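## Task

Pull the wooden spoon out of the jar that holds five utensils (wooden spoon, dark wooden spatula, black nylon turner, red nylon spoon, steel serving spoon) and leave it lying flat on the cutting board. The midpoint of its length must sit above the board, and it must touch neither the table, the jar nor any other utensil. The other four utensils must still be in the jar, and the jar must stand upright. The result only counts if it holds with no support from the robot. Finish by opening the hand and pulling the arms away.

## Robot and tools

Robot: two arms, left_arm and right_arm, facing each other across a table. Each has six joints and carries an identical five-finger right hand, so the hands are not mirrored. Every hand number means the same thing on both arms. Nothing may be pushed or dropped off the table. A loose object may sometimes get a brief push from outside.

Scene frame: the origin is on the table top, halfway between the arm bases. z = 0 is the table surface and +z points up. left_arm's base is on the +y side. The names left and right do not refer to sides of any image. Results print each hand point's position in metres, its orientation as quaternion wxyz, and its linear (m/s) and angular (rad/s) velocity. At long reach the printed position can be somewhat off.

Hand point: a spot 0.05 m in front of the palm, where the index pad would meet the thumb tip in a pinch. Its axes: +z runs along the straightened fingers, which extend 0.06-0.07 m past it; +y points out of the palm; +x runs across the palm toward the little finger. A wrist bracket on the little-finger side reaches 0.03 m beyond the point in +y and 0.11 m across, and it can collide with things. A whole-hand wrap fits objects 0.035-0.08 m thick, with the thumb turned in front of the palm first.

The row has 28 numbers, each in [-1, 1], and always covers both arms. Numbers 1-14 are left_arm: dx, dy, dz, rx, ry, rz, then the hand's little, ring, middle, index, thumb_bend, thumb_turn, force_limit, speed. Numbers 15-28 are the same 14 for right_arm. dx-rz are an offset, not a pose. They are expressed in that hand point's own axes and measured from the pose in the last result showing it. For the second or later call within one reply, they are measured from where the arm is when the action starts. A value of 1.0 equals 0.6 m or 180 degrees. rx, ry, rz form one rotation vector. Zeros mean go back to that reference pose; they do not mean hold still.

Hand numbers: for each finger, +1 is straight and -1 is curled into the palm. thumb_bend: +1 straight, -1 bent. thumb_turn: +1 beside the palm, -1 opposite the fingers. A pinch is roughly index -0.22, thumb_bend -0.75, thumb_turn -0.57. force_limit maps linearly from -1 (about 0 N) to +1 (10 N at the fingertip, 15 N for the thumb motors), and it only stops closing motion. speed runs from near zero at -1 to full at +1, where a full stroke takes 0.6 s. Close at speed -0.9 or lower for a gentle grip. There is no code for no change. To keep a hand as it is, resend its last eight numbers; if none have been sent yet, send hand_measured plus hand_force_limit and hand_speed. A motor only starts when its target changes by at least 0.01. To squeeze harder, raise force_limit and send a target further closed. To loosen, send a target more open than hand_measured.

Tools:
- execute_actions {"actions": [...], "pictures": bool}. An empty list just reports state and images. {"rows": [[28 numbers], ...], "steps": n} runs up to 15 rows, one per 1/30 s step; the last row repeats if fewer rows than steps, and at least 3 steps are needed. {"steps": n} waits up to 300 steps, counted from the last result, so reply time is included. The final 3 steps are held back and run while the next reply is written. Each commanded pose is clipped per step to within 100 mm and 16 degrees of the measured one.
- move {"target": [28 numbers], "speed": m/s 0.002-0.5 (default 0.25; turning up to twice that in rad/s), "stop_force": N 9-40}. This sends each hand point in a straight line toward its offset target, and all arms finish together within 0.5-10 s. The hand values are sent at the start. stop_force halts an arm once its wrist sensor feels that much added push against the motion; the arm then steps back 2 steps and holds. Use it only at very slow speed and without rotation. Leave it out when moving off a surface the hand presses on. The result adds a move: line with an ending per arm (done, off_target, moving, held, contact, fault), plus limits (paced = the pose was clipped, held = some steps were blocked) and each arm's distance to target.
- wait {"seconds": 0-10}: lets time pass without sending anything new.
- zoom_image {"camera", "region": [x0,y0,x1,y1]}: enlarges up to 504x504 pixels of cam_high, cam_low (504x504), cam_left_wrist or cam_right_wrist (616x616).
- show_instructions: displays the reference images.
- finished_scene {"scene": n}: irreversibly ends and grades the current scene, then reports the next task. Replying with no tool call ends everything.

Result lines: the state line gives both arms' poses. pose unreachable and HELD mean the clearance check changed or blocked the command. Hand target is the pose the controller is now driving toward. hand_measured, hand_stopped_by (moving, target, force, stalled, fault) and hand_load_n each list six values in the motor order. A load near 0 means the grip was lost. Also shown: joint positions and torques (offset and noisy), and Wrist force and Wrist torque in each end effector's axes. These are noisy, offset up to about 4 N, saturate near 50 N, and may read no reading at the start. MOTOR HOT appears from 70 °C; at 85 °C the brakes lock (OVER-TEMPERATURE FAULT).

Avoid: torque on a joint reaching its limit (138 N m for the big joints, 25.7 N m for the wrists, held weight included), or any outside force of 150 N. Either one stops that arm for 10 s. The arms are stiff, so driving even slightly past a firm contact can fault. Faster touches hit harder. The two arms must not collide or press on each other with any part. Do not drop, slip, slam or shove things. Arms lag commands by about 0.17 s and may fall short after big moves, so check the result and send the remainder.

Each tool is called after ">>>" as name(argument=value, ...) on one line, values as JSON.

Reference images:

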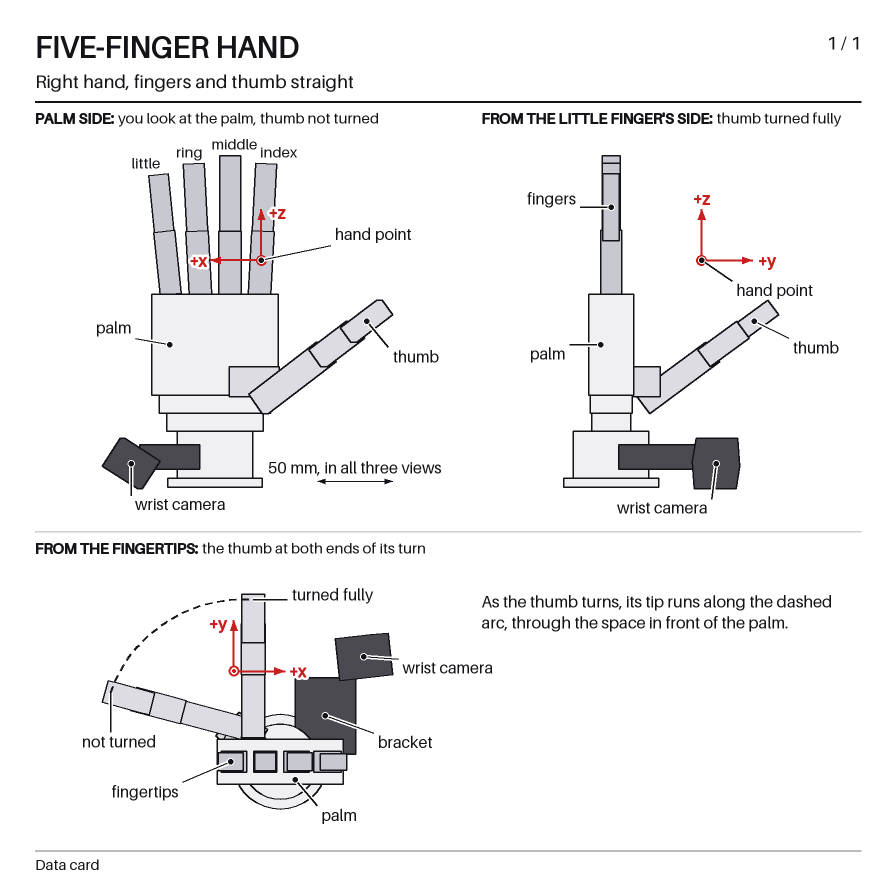

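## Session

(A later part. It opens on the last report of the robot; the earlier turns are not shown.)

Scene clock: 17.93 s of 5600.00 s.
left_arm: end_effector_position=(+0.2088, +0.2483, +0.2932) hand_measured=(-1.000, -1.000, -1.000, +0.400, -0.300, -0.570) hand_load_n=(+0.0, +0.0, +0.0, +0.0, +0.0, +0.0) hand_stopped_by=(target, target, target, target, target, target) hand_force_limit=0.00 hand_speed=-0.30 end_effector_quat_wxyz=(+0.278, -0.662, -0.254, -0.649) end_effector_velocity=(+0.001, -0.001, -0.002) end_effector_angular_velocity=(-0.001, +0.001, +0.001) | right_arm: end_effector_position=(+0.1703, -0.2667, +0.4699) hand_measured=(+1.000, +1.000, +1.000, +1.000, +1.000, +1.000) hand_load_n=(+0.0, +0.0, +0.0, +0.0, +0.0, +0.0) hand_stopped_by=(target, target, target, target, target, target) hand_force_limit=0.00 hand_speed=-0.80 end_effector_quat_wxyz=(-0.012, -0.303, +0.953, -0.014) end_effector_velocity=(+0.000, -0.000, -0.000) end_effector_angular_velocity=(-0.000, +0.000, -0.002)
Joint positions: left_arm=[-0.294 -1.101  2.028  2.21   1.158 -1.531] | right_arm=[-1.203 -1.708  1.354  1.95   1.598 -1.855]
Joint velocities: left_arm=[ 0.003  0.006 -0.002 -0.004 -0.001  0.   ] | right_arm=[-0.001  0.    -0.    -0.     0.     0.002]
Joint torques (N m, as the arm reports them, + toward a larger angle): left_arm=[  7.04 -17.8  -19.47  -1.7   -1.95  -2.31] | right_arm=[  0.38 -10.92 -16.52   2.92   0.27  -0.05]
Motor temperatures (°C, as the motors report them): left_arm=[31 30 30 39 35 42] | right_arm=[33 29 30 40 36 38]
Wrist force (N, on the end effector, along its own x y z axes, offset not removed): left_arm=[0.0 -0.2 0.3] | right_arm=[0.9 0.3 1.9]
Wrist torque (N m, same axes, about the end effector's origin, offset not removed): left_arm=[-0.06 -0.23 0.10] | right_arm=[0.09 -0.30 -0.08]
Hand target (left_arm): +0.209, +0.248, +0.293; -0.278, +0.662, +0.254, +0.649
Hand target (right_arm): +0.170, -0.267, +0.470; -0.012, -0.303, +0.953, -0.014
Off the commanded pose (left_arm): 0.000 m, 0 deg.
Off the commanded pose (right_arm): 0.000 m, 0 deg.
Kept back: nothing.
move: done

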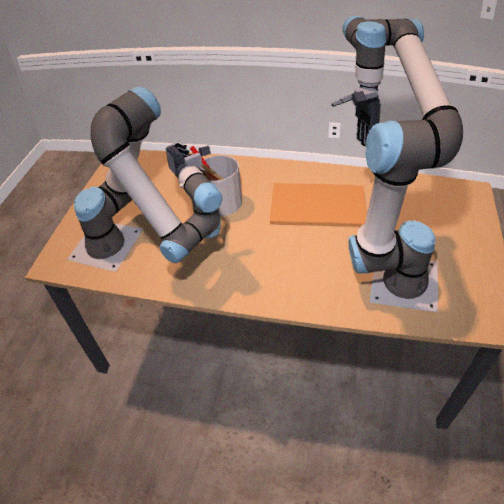

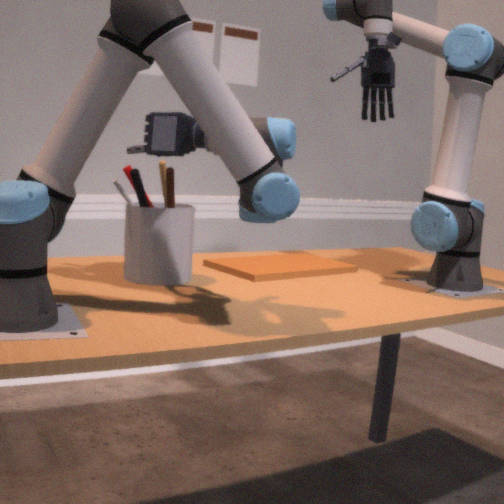

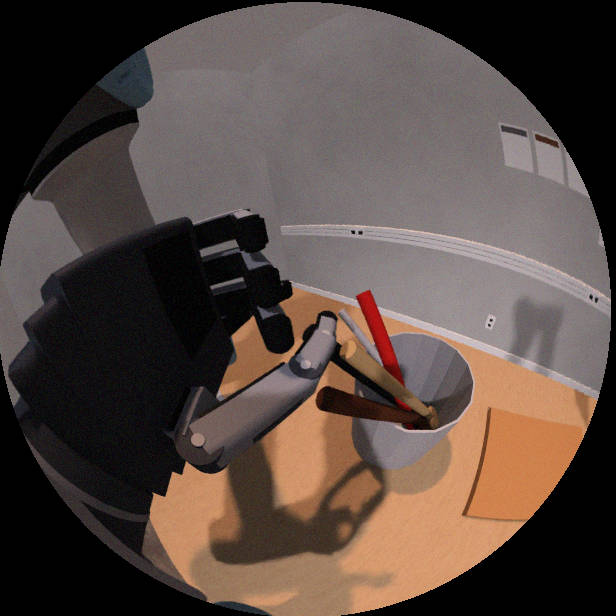

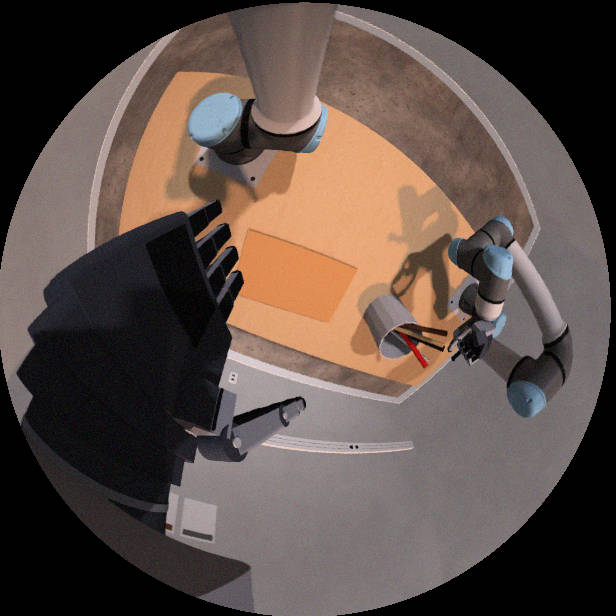

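>>> move(target=[0,0,-0.07,0,0,0,-1,-1,-1,0.4,-0.3,-0.57,0,-0.3,0,0,0,0,0,0,1,1,1,1,1,1,0,-0.8], speed=0.1)

>>> zoom_image(camera="cam_low", region=[60, 60, 300, 300])

Scene clock: 19.20 s of 5600.00 s.
left_arm: end_effector_position=(+0.1790, +0.2193, +0.2934) hand_measured=(-1.000, -1.000, -1.000, +0.400, -0.300, -0.570) hand_load_n=(+0.0, +0.0, +0.0, +0.0, +0.0, +0.0) hand_stopped_by=(target, target, target, target, target, target) hand_force_limit=0.00 hand_speed=-0.30 end_effector_quat_wxyz=(+0.278, -0.662, -0.254, -0.649) end_effector_velocity=(-0.002, -0.002, +0.000) end_effector_angular_velocity=(+0.001, -0.000, -0.001) | right_arm: end_effector_position=(+0.1703, -0.2667, +0.4699) hand_measured=(+1.000, +1.000, +1.000, +1.000, +1.000, +1.000) hand_load_n=(+0.0, +0.0, +0.0, +0.0, +0.0, +0.0) hand_stopped_by=(target, target, target, target, target, target) hand_force_limit=0.00 hand_speed=-0.80 end_effector_quat_wxyz=(-0.012, -0.303, +0.953, -0.014) end_effector_velocity=(-0.001, +0.000, +0.000) end_effector_angular_velocity=(+0.001, -0.001, +0.002)
Joint positions: left_arm=[-0.33  -1.048  1.93   2.255  1.194 -1.531] | right_arm=[-1.203 -1.708  1.354  1.95   1.598 -1.855]
Joint velocities: left_arm=[-0.003  0.003 -0.006  0.003  0.002  0.   ] | right_arm=[ 0.001 -0.001 -0.    -0.    -0.001 -0.001]
Joint torques (N m, as the arm reports them, + toward a larger angle): left_arm=[ -7.59 -22.22 -21.24   3.84   2.6   -1.88] | right_arm=[  0.24 -10.68 -16.79   2.78   0.38   0.  ]
Motor temperatures (°C, as the motors report them): left_arm=[31 30 30 39 35 42] | right_arm=[33 29 30 40 36 38]
Wrist force (N, on the end effector, along its own x y z axes, offset not removed): left_arm=[0.4 -1.1 0.1] | right_arm=[0.8 2.2 1.8]
Wrist torque (N m, same axes, about the end effector's origin, offset not removed): left_arm=[-0.16 -0.26 0.11] | right_arm=[0.38 -0.36 0.08]
Hand target (left_arm): +0.179, +0.219, +0.293; -0.278, +0.662, +0.254, +0.649
Hand target (right_arm): +0.170, -0.267, +0.470; -0.012, -0.303, +0.953, -0.014
Off the commanded pose (left_arm): 0.000 m, 0 deg.
Off the commanded pose (right_arm): 0.000 m, 0 deg.
Kept back: nothing.
move: done

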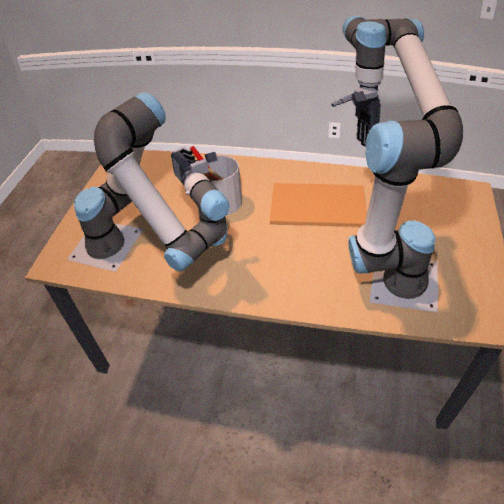

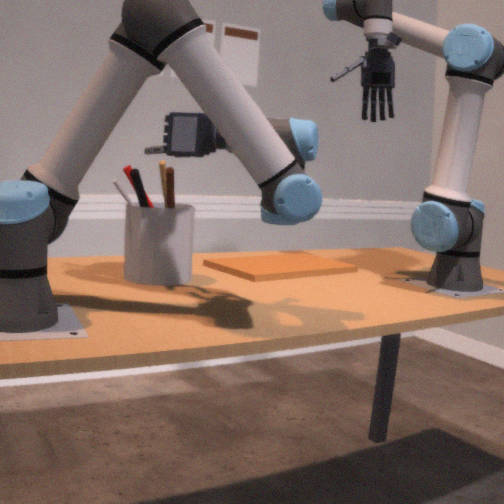

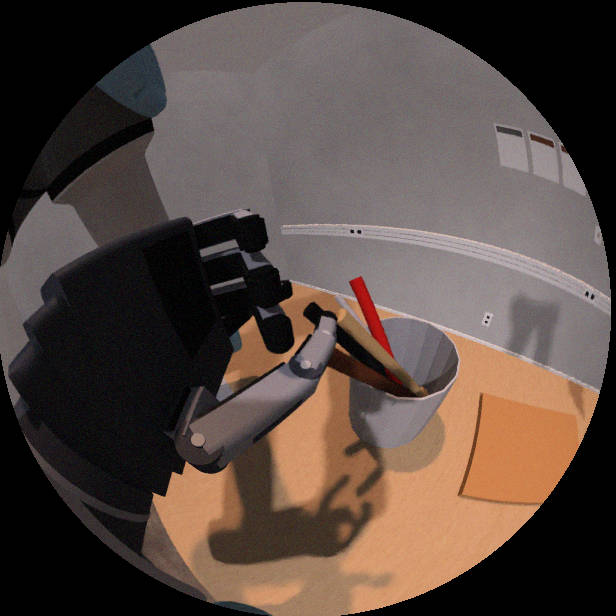

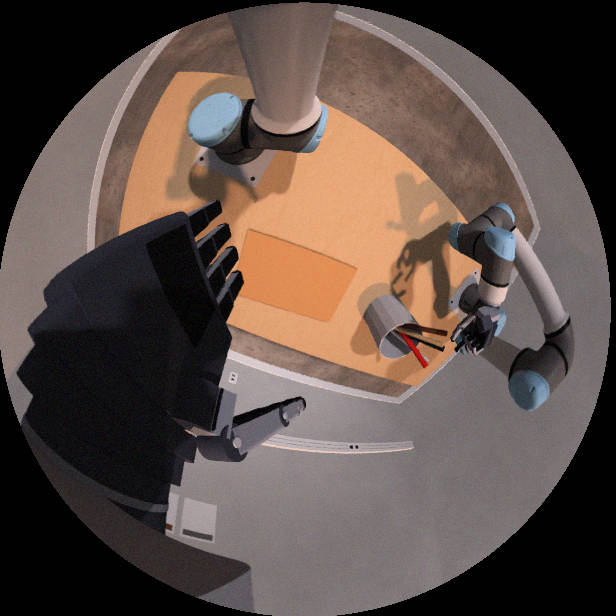

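Region (60, 60, 300, 300) of cam_low's 504x504 image, scaled by 2.100, with more detail than that image has.

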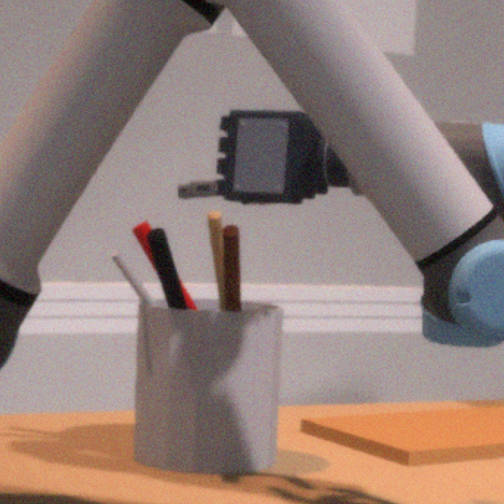

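>>> move(target=[0,0.06,0,0,0,0,-1,-1,-1,0.4,-0.3,-0.57,0,-0.3,0,0,0,0,0,0,1,1,1,1,1,1,0,-0.8], speed=0.1)

>>> zoom_image(camera="cam_low", region=[60, 60, 300, 300])

>>> zoom_image(camera="cam_left_wrist", region=[200, 220, 500, 520])

Scene clock: 20.40 s of 5600.00 s.
left_arm: end_effector_position=(+0.2038, +0.1938, +0.2921) hand_measured=(-1.000, -1.000, -1.000, +0.400, -0.300, -0.570) hand_load_n=(+0.0, +0.0, +0.0, +0.0, +0.0, +0.0) hand_stopped_by=(target, target, target, target, target, target) hand_force_limit=0.00 hand_speed=-0.30 end_effector_quat_wxyz=(+0.278, -0.662, -0.254, -0.649) end_effector_velocity=(+0.002, -0.002, +0.000) end_effector_angular_velocity=(+0.001, +0.002, +0.001) | right_arm: end_effector_position=(+0.1703, -0.2667, +0.4699) hand_measured=(+1.000, +1.000, +1.000, +1.000, +1.000, +1.000) hand_load_n=(+0.0, +0.0, +0.0, +0.0, +0.0, +0.0) hand_stopped_by=(target, target, target, target, target, target) hand_force_limit=0.00 hand_speed=-0.80 end_effector_quat_wxyz=(-0.012, -0.303, +0.953, -0.014) end_effector_velocity=(-0.000, +0.000, -0.000) end_effector_angular_velocity=(+0.001, +0.000, -0.001)
Joint positions: left_arm=[-0.261 -1.008  1.861  2.284  1.125 -1.531] | right_arm=[-1.203 -1.708  1.354  1.95   1.598 -1.855]
Joint velocities: left_arm=[ 0.005  0.002 -0.006  0.003 -0.004  0.002] | right_arm=[ 0.    -0.     0.    -0.    -0.001  0.001]
Joint torques (N m, as the arm reports them, + toward a larger angle): left_arm=[  7.24 -24.94 -20.39   3.68  -2.12   2.3 ] | right_arm=[  0.82 -10.9  -17.28   2.78   0.25   0.09]
Motor temperatures (°C, as the motors report them): left_arm=[31 30 30 39 35 42] | right_arm=[33 29 30 40 36 38]
Wrist force (N, on the end effector, along its own x y z axes, offset not removed): left_arm=[-1.0 -0.5 1.1] | right_arm=[1.8 3.4 1.7]
Wrist torque (N m, same axes, about the end effector's origin, offset not removed): left_arm=[-0.11 -0.03 0.00] | right_arm=[0.55 -0.48 0.20]
Hand target (left_arm): +0.204, +0.194, +0.292; -0.278, +0.662, +0.254, +0.649
Hand target (right_arm): +0.170, -0.267, +0.470; -0.012, -0.303, +0.953, -0.014
Off the commanded pose (left_arm): 0.000 m, 0 deg.
Off the commanded pose (right_arm): 0.000 m, 0 deg.
Kept back: nothing.
move: done

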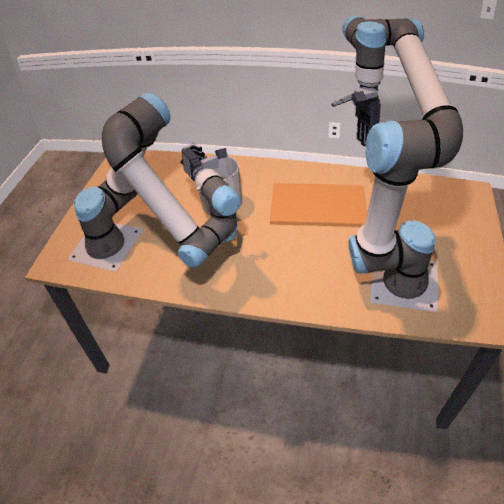

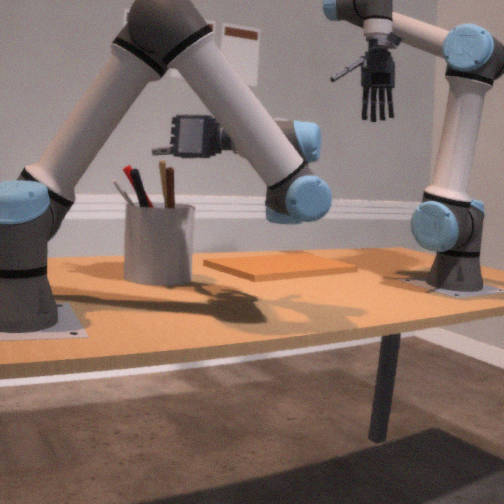

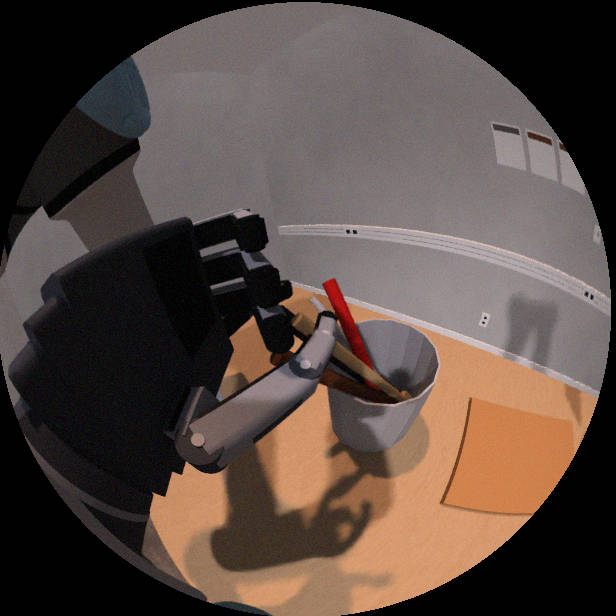

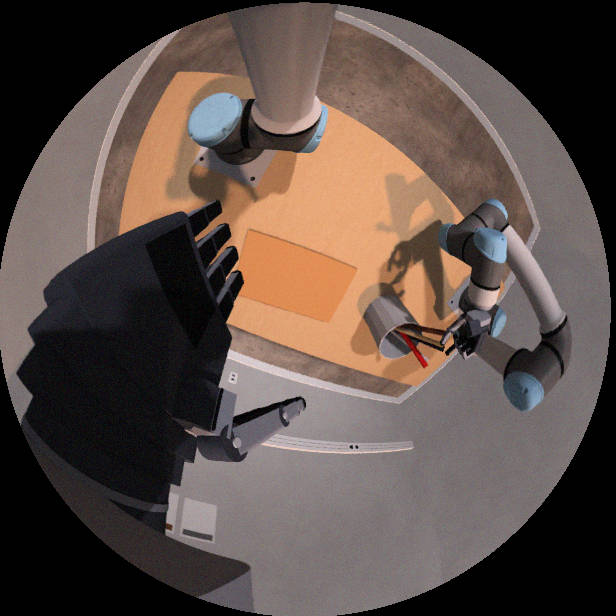

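Region (60, 60, 300, 300) of cam_low's 504x504 image, scaled by 2.100, with more detail than that image has.

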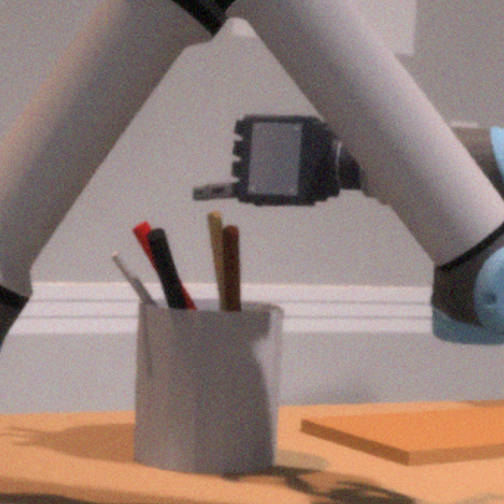

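Region (200, 220, 500, 520) of cam_left_wrist's 616x616 image, scaled by 1.680, with more detail than that image has.

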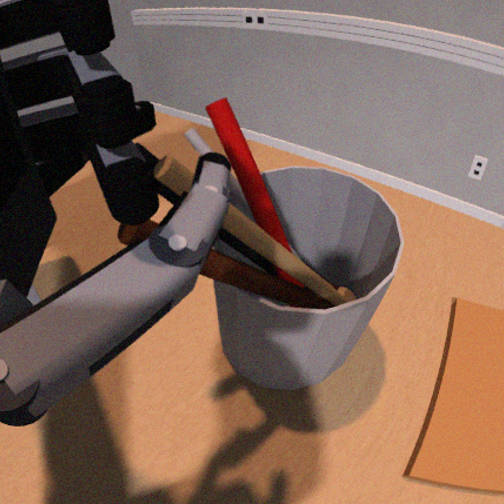

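>>> move(target=[-0.03,-0.03,0.05,0,0,0,-1,-1,-1,0.5,-0.2,-0.57,0,-0.3,0,0,0,0,0,0,1,1,1,1,1,1,0,-0.8], speed=0.05)

>>> zoom_image(camera="cam_low", region=[60, 60, 300, 300])

>>> zoom_image(camera="cam_left_wrist", region=[200, 220, 500, 520])

Scene clock: 21.90 s of 5600.00 s.
left_arm: end_effector_position=(+0.2122, +0.2278, +0.2748) hand_measured=(-1.000, -1.000, -1.000, +0.500, -0.200, -0.570) hand_load_n=(+0.0, +0.0, +0.0, +0.0, +0.0, +0.0) hand_stopped_by=(target, target, target, target, target, target) hand_force_limit=0.00 hand_speed=-0.30 end_effector_quat_wxyz=(+0.278, -0.662, -0.254, -0.649) end_effector_velocity=(+0.000, +0.002, -0.001) end_effector_angular_velocity=(-0.001, +0.000, -0.002) | right_arm: end_effector_position=(+0.1703, -0.2667, +0.4699) hand_measured=(+1.000, +1.000, +1.000, +1.000, +1.000, +1.000) hand_load_n=(+0.0, +0.0, +0.0, +0.0, +0.0, +0.0) hand_stopped_by=(target, target, target, target, target, target) hand_force_limit=0.00 hand_speed=-0.80 end_effector_quat_wxyz=(-0.012, -0.303, +0.953, -0.014) end_effector_velocity=(+0.000, +0.000, -0.000) end_effector_angular_velocity=(+0.001, +0.001, +0.000)
Joint positions: left_arm=[-0.269 -1.03   1.974  2.193  1.134 -1.531] | right_arm=[-1.203 -1.708  1.354  1.95   1.598 -1.855]
Joint velocities: left_arm=[-0.001 -0.001  0.007 -0.007 -0.001  0.   ] | right_arm=[ 0.     0.001 -0.    -0.    -0.001 -0.   ]
Joint torques (N m, as the arm reports them, + toward a larger angle): left_arm=[ -6.91 -49.11  -5.01  -1.21   2.46  -1.12] | right_arm=[  0.5  -11.11 -18.6    2.77   0.36   0.08]
Motor temperatures (°C, as the motors report them): left_arm=[31 30 30 39 35 42] | right_arm=[33 29 30 40 36 38]
Wrist force (N, on the end effector, along its own x y z axes, offset not removed): left_arm=[-0.5 -0.4 0.5] | right_arm=[1.6 1.5 3.5]
Wrist torque (N m, same axes, about the end effector's origin, offset not removed): left_arm=[-0.07 -0.13 0.04] | right_arm=[0.22 -0.50 0.04]
Hand target (left_arm): +0.212, +0.228, +0.275; -0.278, +0.662, +0.254, +0.649
Hand target (right_arm): +0.170, -0.267, +0.470; -0.012, -0.303, +0.953, -0.014
Off the commanded pose (left_arm): 0.000 m, 0 deg.
Off the commanded pose (right_arm): 0.000 m, 0 deg.
Kept back: nothing.
move: done

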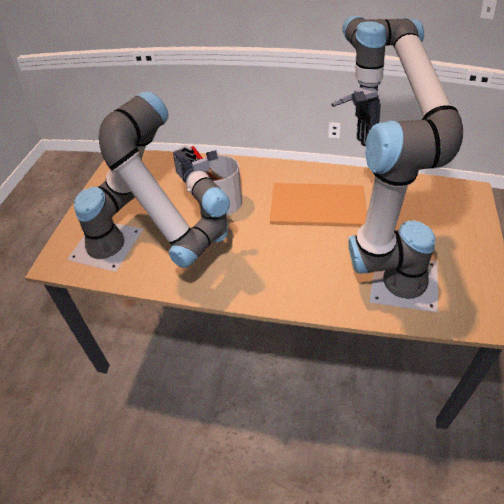

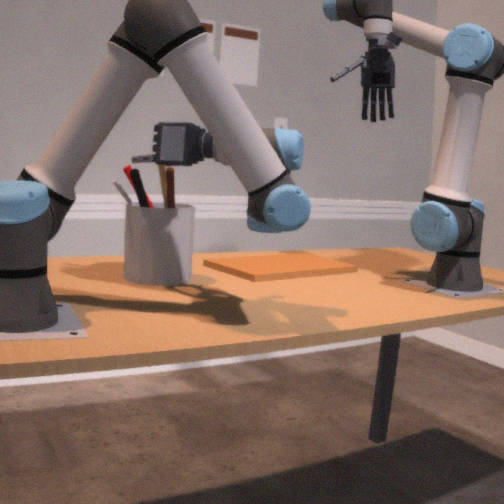

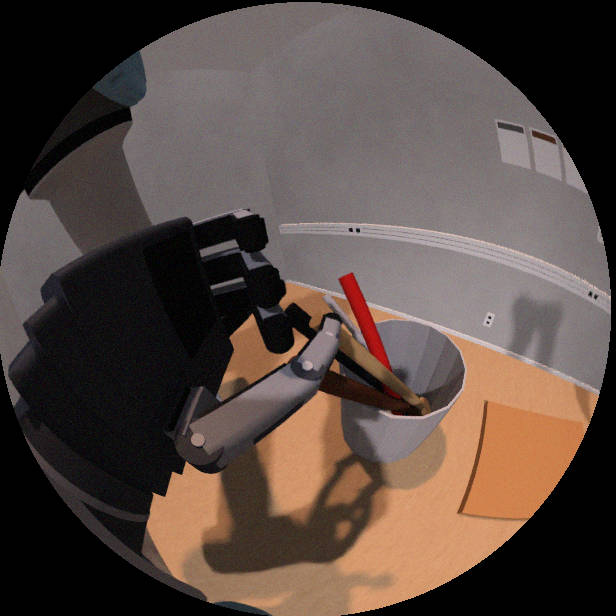

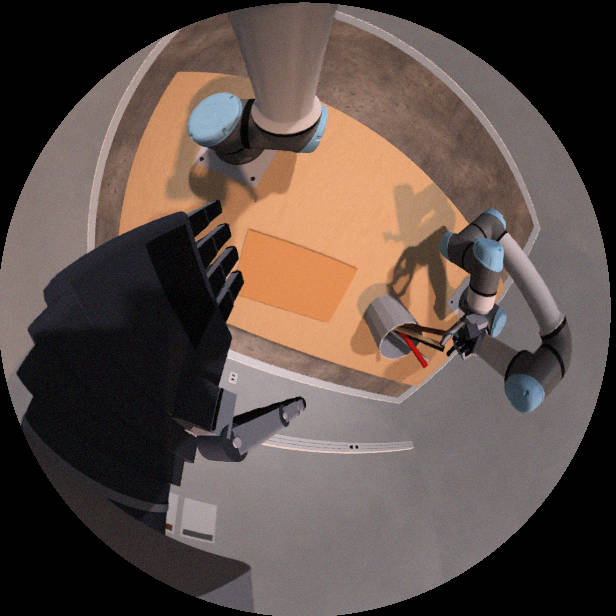

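Region (60, 60, 300, 300) of cam_low's 504x504 image, scaled by 2.100, with more detail than that image has.

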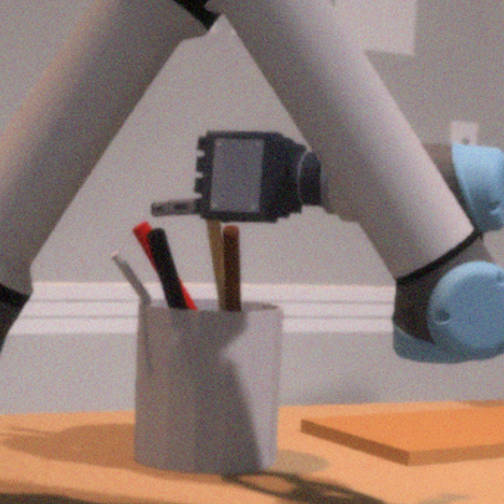

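Region (200, 220, 500, 520) of cam_left_wrist's 616x616 image, scaled by 1.680, with more detail than that image has.

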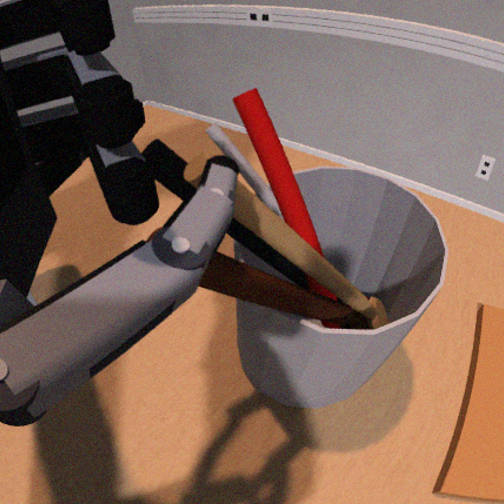

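>>> move(target=[0,0,0,0,0,0,-1,-1,-1,1,-0.2,-0.57,0,0.3,0,0,0,0,0,0,1,1,1,1,1,1,0,-0.8])

>>> zoom_image(camera="cam_low", region=[60, 60, 300, 300])

Scene clock: 22.83 s of 5600.00 s.
left_arm: end_effector_position=(+0.2122, +0.2278, +0.2748) hand_measured=(-1.000, -1.000, -1.000, +1.000, -0.200, -0.570) hand_load_n=(+0.0, +0.0, +0.0, +0.0, +0.0, +0.0) hand_stopped_by=(target, target, target, target, target, target) hand_force_limit=0.00 hand_speed=0.30 end_effector_quat_wxyz=(+0.278, -0.662, -0.254, -0.649) end_effector_velocity=(+0.000, -0.000, +0.000) end_effector_angular_velocity=(+0.001, -0.001, +0.001) | right_arm: end_effector_position=(+0.1703, -0.2667, +0.4699) hand_measured=(+1.000, +1.000, +1.000, +1.000, +1.000, +1.000) hand_load_n=(+0.0, +0.0, +0.0, +0.0, +0.0, +0.0) hand_stopped_by=(target, target, target, target, target, target) hand_force_limit=0.00 hand_speed=-0.80 end_effector_quat_wxyz=(-0.012, -0.303, +0.953, -0.014) end_effector_velocity=(+0.000, -0.000, +0.000) end_effector_angular_velocity=(+0.001, +0.000, -0.002)
Joint positions: left_arm=[-0.269 -1.03   1.974  2.193  1.134 -1.531] | right_arm=[-1.203 -1.708  1.354  1.95   1.598 -1.855]
Joint velocities: left_arm=[ 0.001  0.    -0.001  0.001 -0.    -0.001] | right_arm=[-0.002 -0.     0.    -0.    -0.001 -0.   ]
Joint torques (N m, as the arm reports them, + toward a larger angle): left_arm=[  7.54 -31.43 -19.87   3.57   0.14   0.86] | right_arm=[  0.47 -10.49 -17.44   2.73   0.24   0.26]
Motor temperatures (°C, as the motors report them): left_arm=[31 30 30 39 35 42] | right_arm=[33 29 30 40 36 38]
Wrist force (N, on the end effector, along its own x y z axes, offset not removed): left_arm=[1.0 -1.6 0.6] | right_arm=[1.1 1.8 3.6]
Wrist torque (N m, same axes, about the end effector's origin, offset not removed): left_arm=[-0.26 -0.40 0.14] | right_arm=[0.26 -0.45 0.01]
Hand target (left_arm): +0.212, +0.228, +0.275; -0.278, +0.662, +0.254, +0.649
Hand target (right_arm): +0.170, -0.267, +0.470; -0.012, -0.303, +0.953, -0.014
Off the commanded pose (left_arm): 0.000 m, 0 deg.
Off the commanded pose (right_arm): 0.000 m, 0 deg.
Kept back: nothing.
move: done

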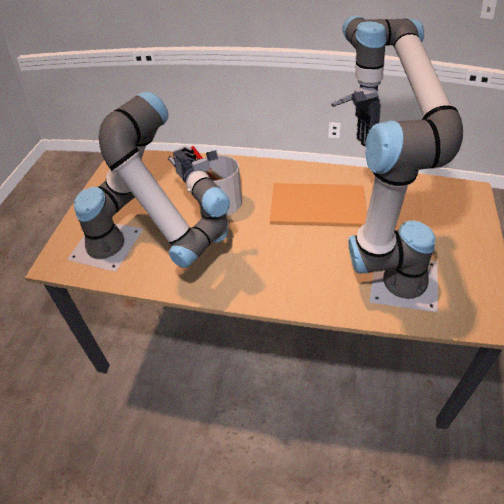

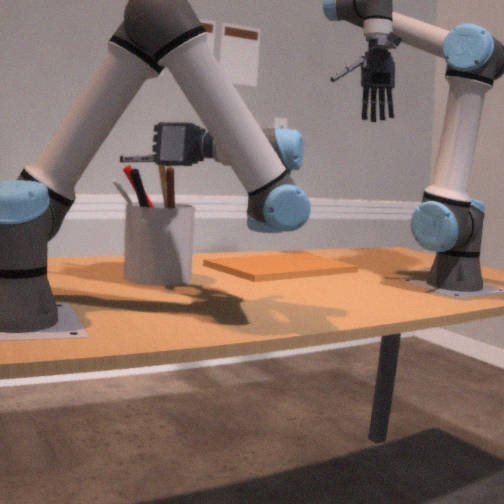

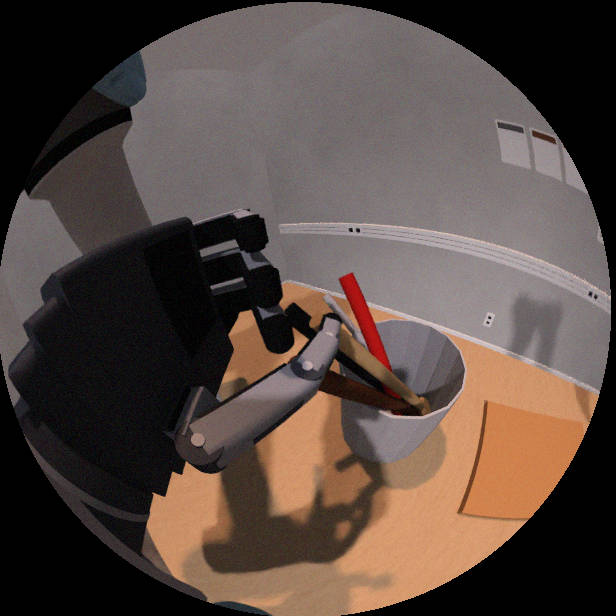

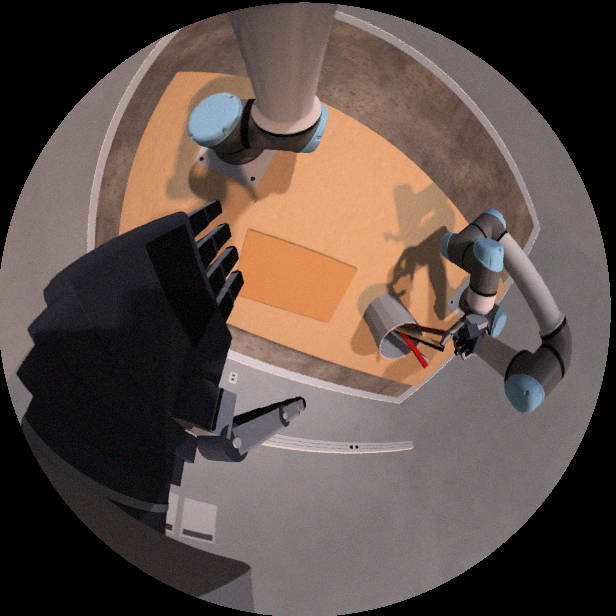

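Region (60, 60, 300, 300) of cam_low's 504x504 image, scaled by 2.100, with more detail than that image has.

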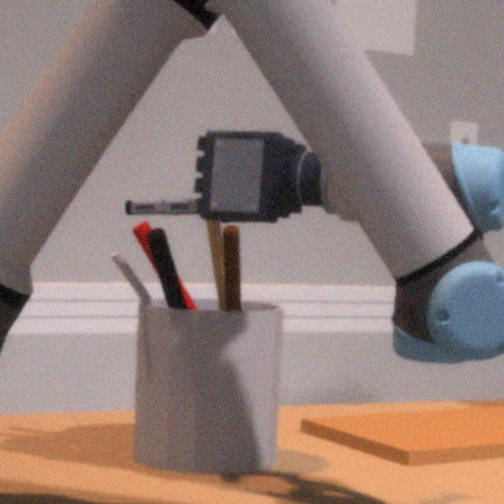

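>>> move(target=[-0.05,0,-0.017,0,0,0,-1,-1,-1,0.6,-0.2,-0.57,0,0.3,0,0,0,0,0,0,1,1,1,1,1,1,0,-0.8], speed=0.03)

>>> zoom_image(camera="cam_low", region=[60, 60, 300, 300])

>>> zoom_image(camera="cam_left_wrist", region=[200, 220, 500, 520])

Scene clock: 24.53 s of 5600.00 s.
left_arm: end_effector_position=(+0.2041, +0.2215, +0.2451) hand_measured=(-1.000, -1.000, -1.000, +0.600, -0.200, -0.570) hand_load_n=(+0.0, +0.0, +0.0, +0.0, +0.5, -0.5) hand_stopped_by=(target, target, target, target, target, target) hand_force_limit=0.00 hand_speed=0.30 end_effector_quat_wxyz=(+0.278, -0.662, -0.254, -0.649) end_effector_velocity=(-0.000, -0.000, -0.002) end_effector_angular_velocity=(+0.002, +0.000, +0.001) | right_arm: end_effector_position=(+0.1703, -0.2667, +0.4699) hand_measured=(+1.000, +1.000, +1.000, +1.000, +1.000, +1.000) hand_load_n=(+0.0, +0.0, +0.0, +0.0, +0.0, +0.0) hand_stopped_by=(target, target, target, target, target, target) hand_force_limit=0.00 hand_speed=-0.80 end_effector_quat_wxyz=(-0.012, -0.303, +0.953, -0.014) end_effector_velocity=(-0.000, +0.000, +0.000) end_effector_angular_velocity=(+0.001, +0.000, -0.000)
Joint positions: left_arm=[-0.281 -0.957  1.959  2.135  1.145 -1.531] | right_arm=[-1.203 -1.708  1.354  1.95   1.598 -1.855]
Joint velocities: left_arm=[-0.     0.007 -0.001 -0.004  0.001  0.001] | right_arm=[ 0.001  0.    -0.    -0.    -0.001  0.001]
Joint torques (N m, as the arm reports them, + toward a larger angle): left_arm=[ -6.44 -25.15 -17.61  -1.75   2.32  -2.31] | right_arm=[  0.23 -11.15 -18.38   2.8    0.26   0.11]
Motor temperatures (°C, as the motors report them): left_arm=[31 30 30 39 35 42] | right_arm=[33 29 30 40 36 38]
Wrist force (N, on the end effector, along its own x y z axes, offset not removed): left_arm=[0.8 -0.2 0.7] | right_arm=[1.1 3.1 3.2]
Wrist torque (N m, same axes, about the end effector's origin, offset not removed): left_arm=[-0.09 -0.18 0.13] | right_arm=[0.31 -0.49 0.14]
Hand target (left_arm): +0.204, +0.221, +0.245; -0.278, +0.662, +0.254, +0.649
Hand target (right_arm): +0.170, -0.267, +0.470; -0.012, -0.303, +0.953, -0.014
Off the commanded pose (left_arm): 0.000 m, 0 deg.
Off the commanded pose (right_arm): 0.000 m, 0 deg.
Kept back: nothing.
move: done

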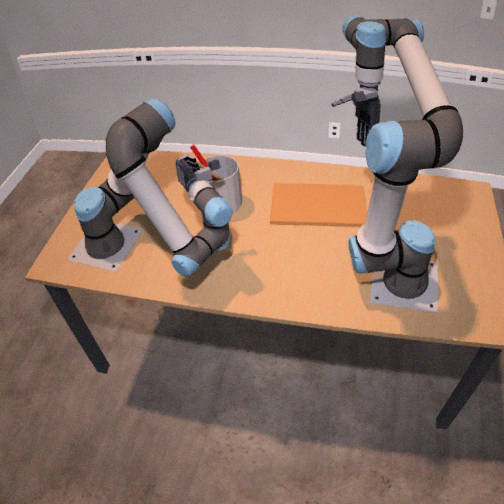

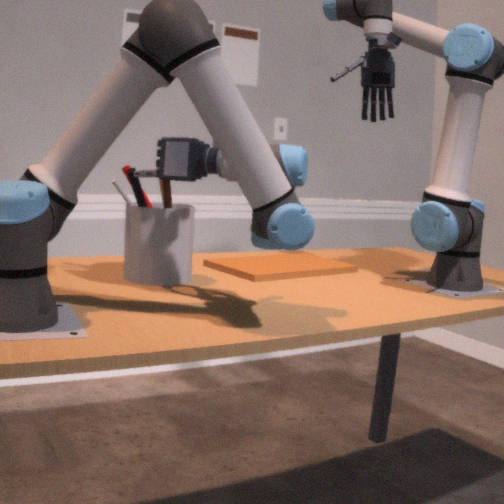

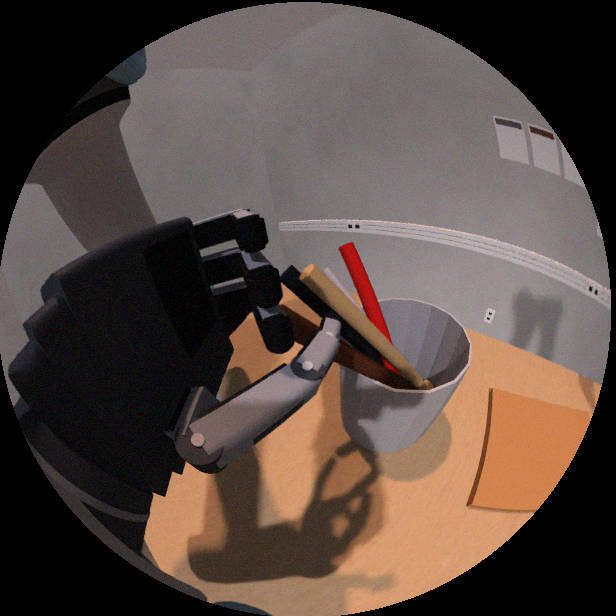

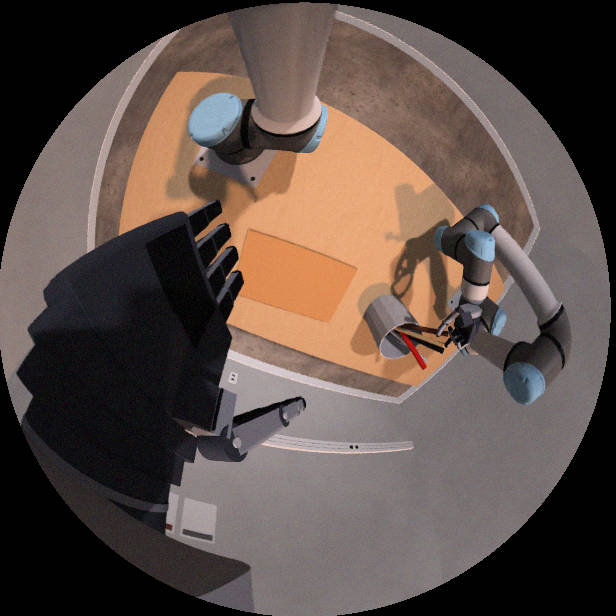

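Region (60, 60, 300, 300) of cam_low's 504x504 image, scaled by 2.100, with more detail than that image has.

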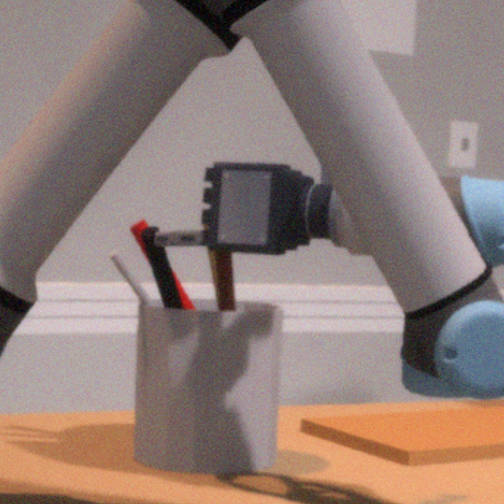

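Region (200, 220, 500, 520) of cam_left_wrist's 616x616 image, scaled by 1.680, with more detail than that image has.

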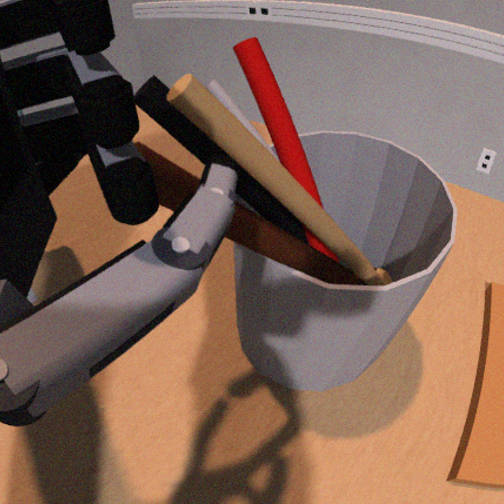

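>>> move(target=[0,0,0,0,0,0,-1,-1,-1,0.6,-0.2,-0.57,0,0.3,-0.45,0.25,0.03,0,0,0,1,1,1,1,1,1,0,-0.8])

>>> zoom_image(camera="cam_right_wrist", region=[200, 150, 600, 550])

Scene clock: 26.93 s of 5600.00 s.
left_arm: end_effector_position=(+0.2041, +0.2215, +0.2451) hand_measured=(-1.000, -1.000, -1.000, +0.600, -0.200, -0.570) hand_load_n=(+0.0, +0.0, +0.0, +0.0, +0.5, +0.0) hand_stopped_by=(target, target, target, target, target, target) hand_force_limit=0.00 hand_speed=0.30 end_effector_quat_wxyz=(+0.278, -0.662, -0.254, -0.649) end_effector_velocity=(+0.000, +0.000, -0.000) end_effector_angular_velocity=(+0.002, +0.000, +0.001) | right_arm: end_effector_position=(+0.3025, +0.0100, +0.4398) hand_measured=(+1.000, +1.000, +1.000, +1.000, +1.000, +1.000) hand_load_n=(+0.0, +0.0, +0.0, +0.0, +0.0, +0.0) hand_stopped_by=(target, target, target, target, target, target) hand_force_limit=0.00 hand_speed=-0.80 end_effector_quat_wxyz=(+0.001, -0.299, +0.954, +0.004) end_effector_velocity=(+0.003, +0.001, +0.002) end_effector_angular_velocity=(+0.014, -0.002, -0.006)
Joint positions: left_arm=[-0.281 -0.957  1.959  2.135  1.145 -1.531] | right_arm=[-0.765 -0.723  0.044  2.245  1.564 -1.409]
Joint velocities: left_arm=[ 0.001  0.001 -0.     0.    -0.     0.001] | right_arm=[-0.006  0.027 -0.062  0.024 -0.008  0.   ]
Joint torques (N m, as the arm reports them, + toward a larger angle): left_arm=[  7.29 -50.56  -3.07   3.71  -2.17  -1.3 ] | right_arm=[-11.98 -35.88 -22.77   5.09  -1.58   2.55]
Motor temperatures (°C, as the motors report them): left_arm=[31 30 30 39 35 42] | right_arm=[33 29 30 40 36 38]
Wrist force (N, on the end effector, along its own x y z axes, offset not removed): left_arm=[-0.4 -0.6 2.6] | right_arm=[0.4 1.9 2.6]
Wrist torque (N m, same axes, about the end effector's origin, offset not removed): left_arm=[-0.24 -0.24 0.02] | right_arm=[0.25 -0.35 0.06]
Hand target (left_arm): +0.204, +0.221, +0.245; -0.278, +0.662, +0.254, +0.649
Hand target (right_arm): +0.303, +0.010, +0.440; +0.001, -0.299, +0.954, +0.005
Off the commanded pose (left_arm): 0.000 m, 0 deg.
Off the commanded pose (right_arm): 0.002 m, 3 deg.
elbow stopped short (right arm): the move would have taken joint 3 (elbow) straighter than the controller allows; a more bent joint 3 avoids this.
Kept back: nothing.
move: off_target (right_arm)

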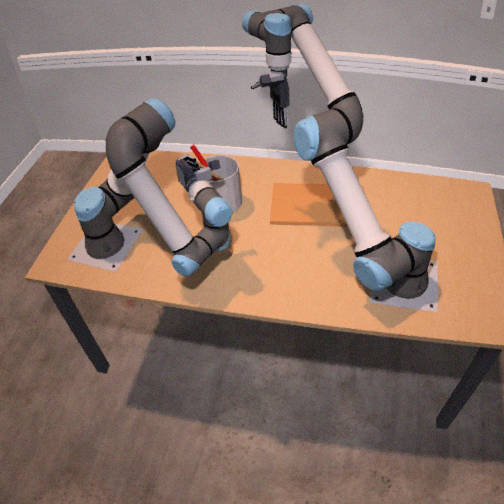

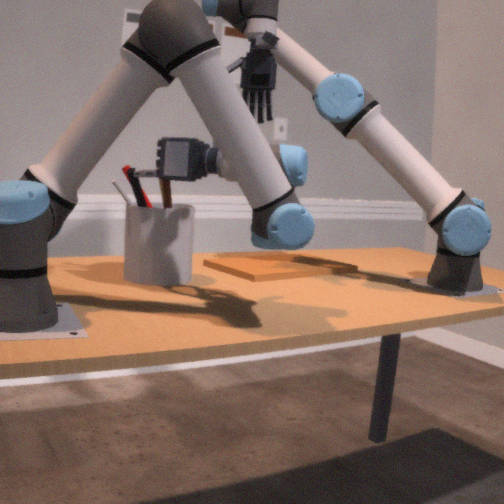

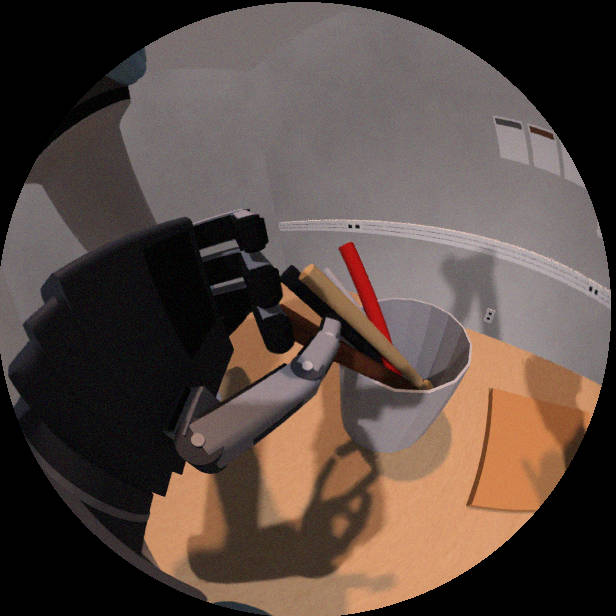

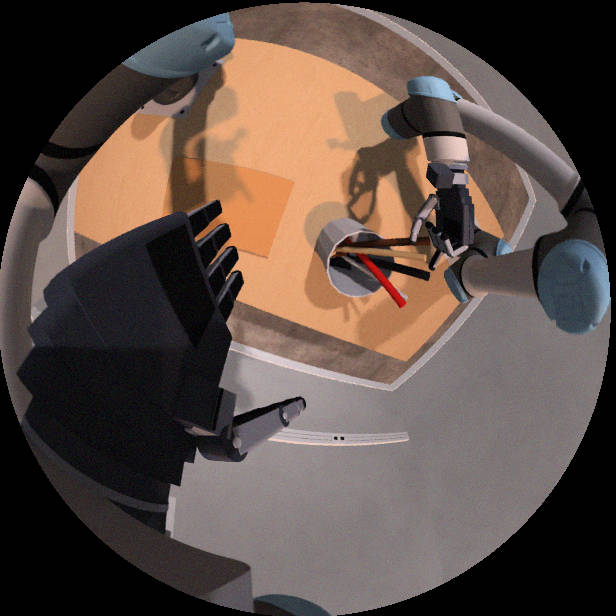

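Region (200, 150, 600, 550) of cam_right_wrist's 616x616 image, scaled by 1.260, with more detail than that image has.

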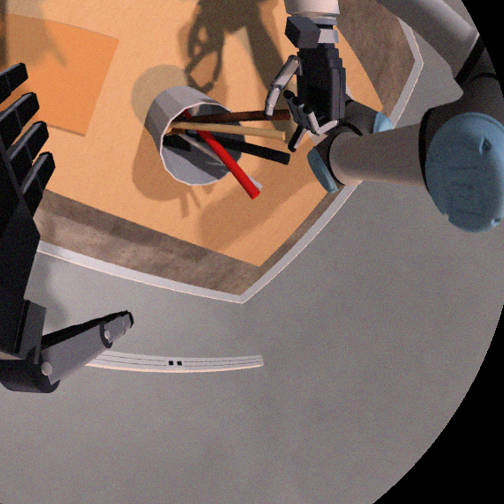

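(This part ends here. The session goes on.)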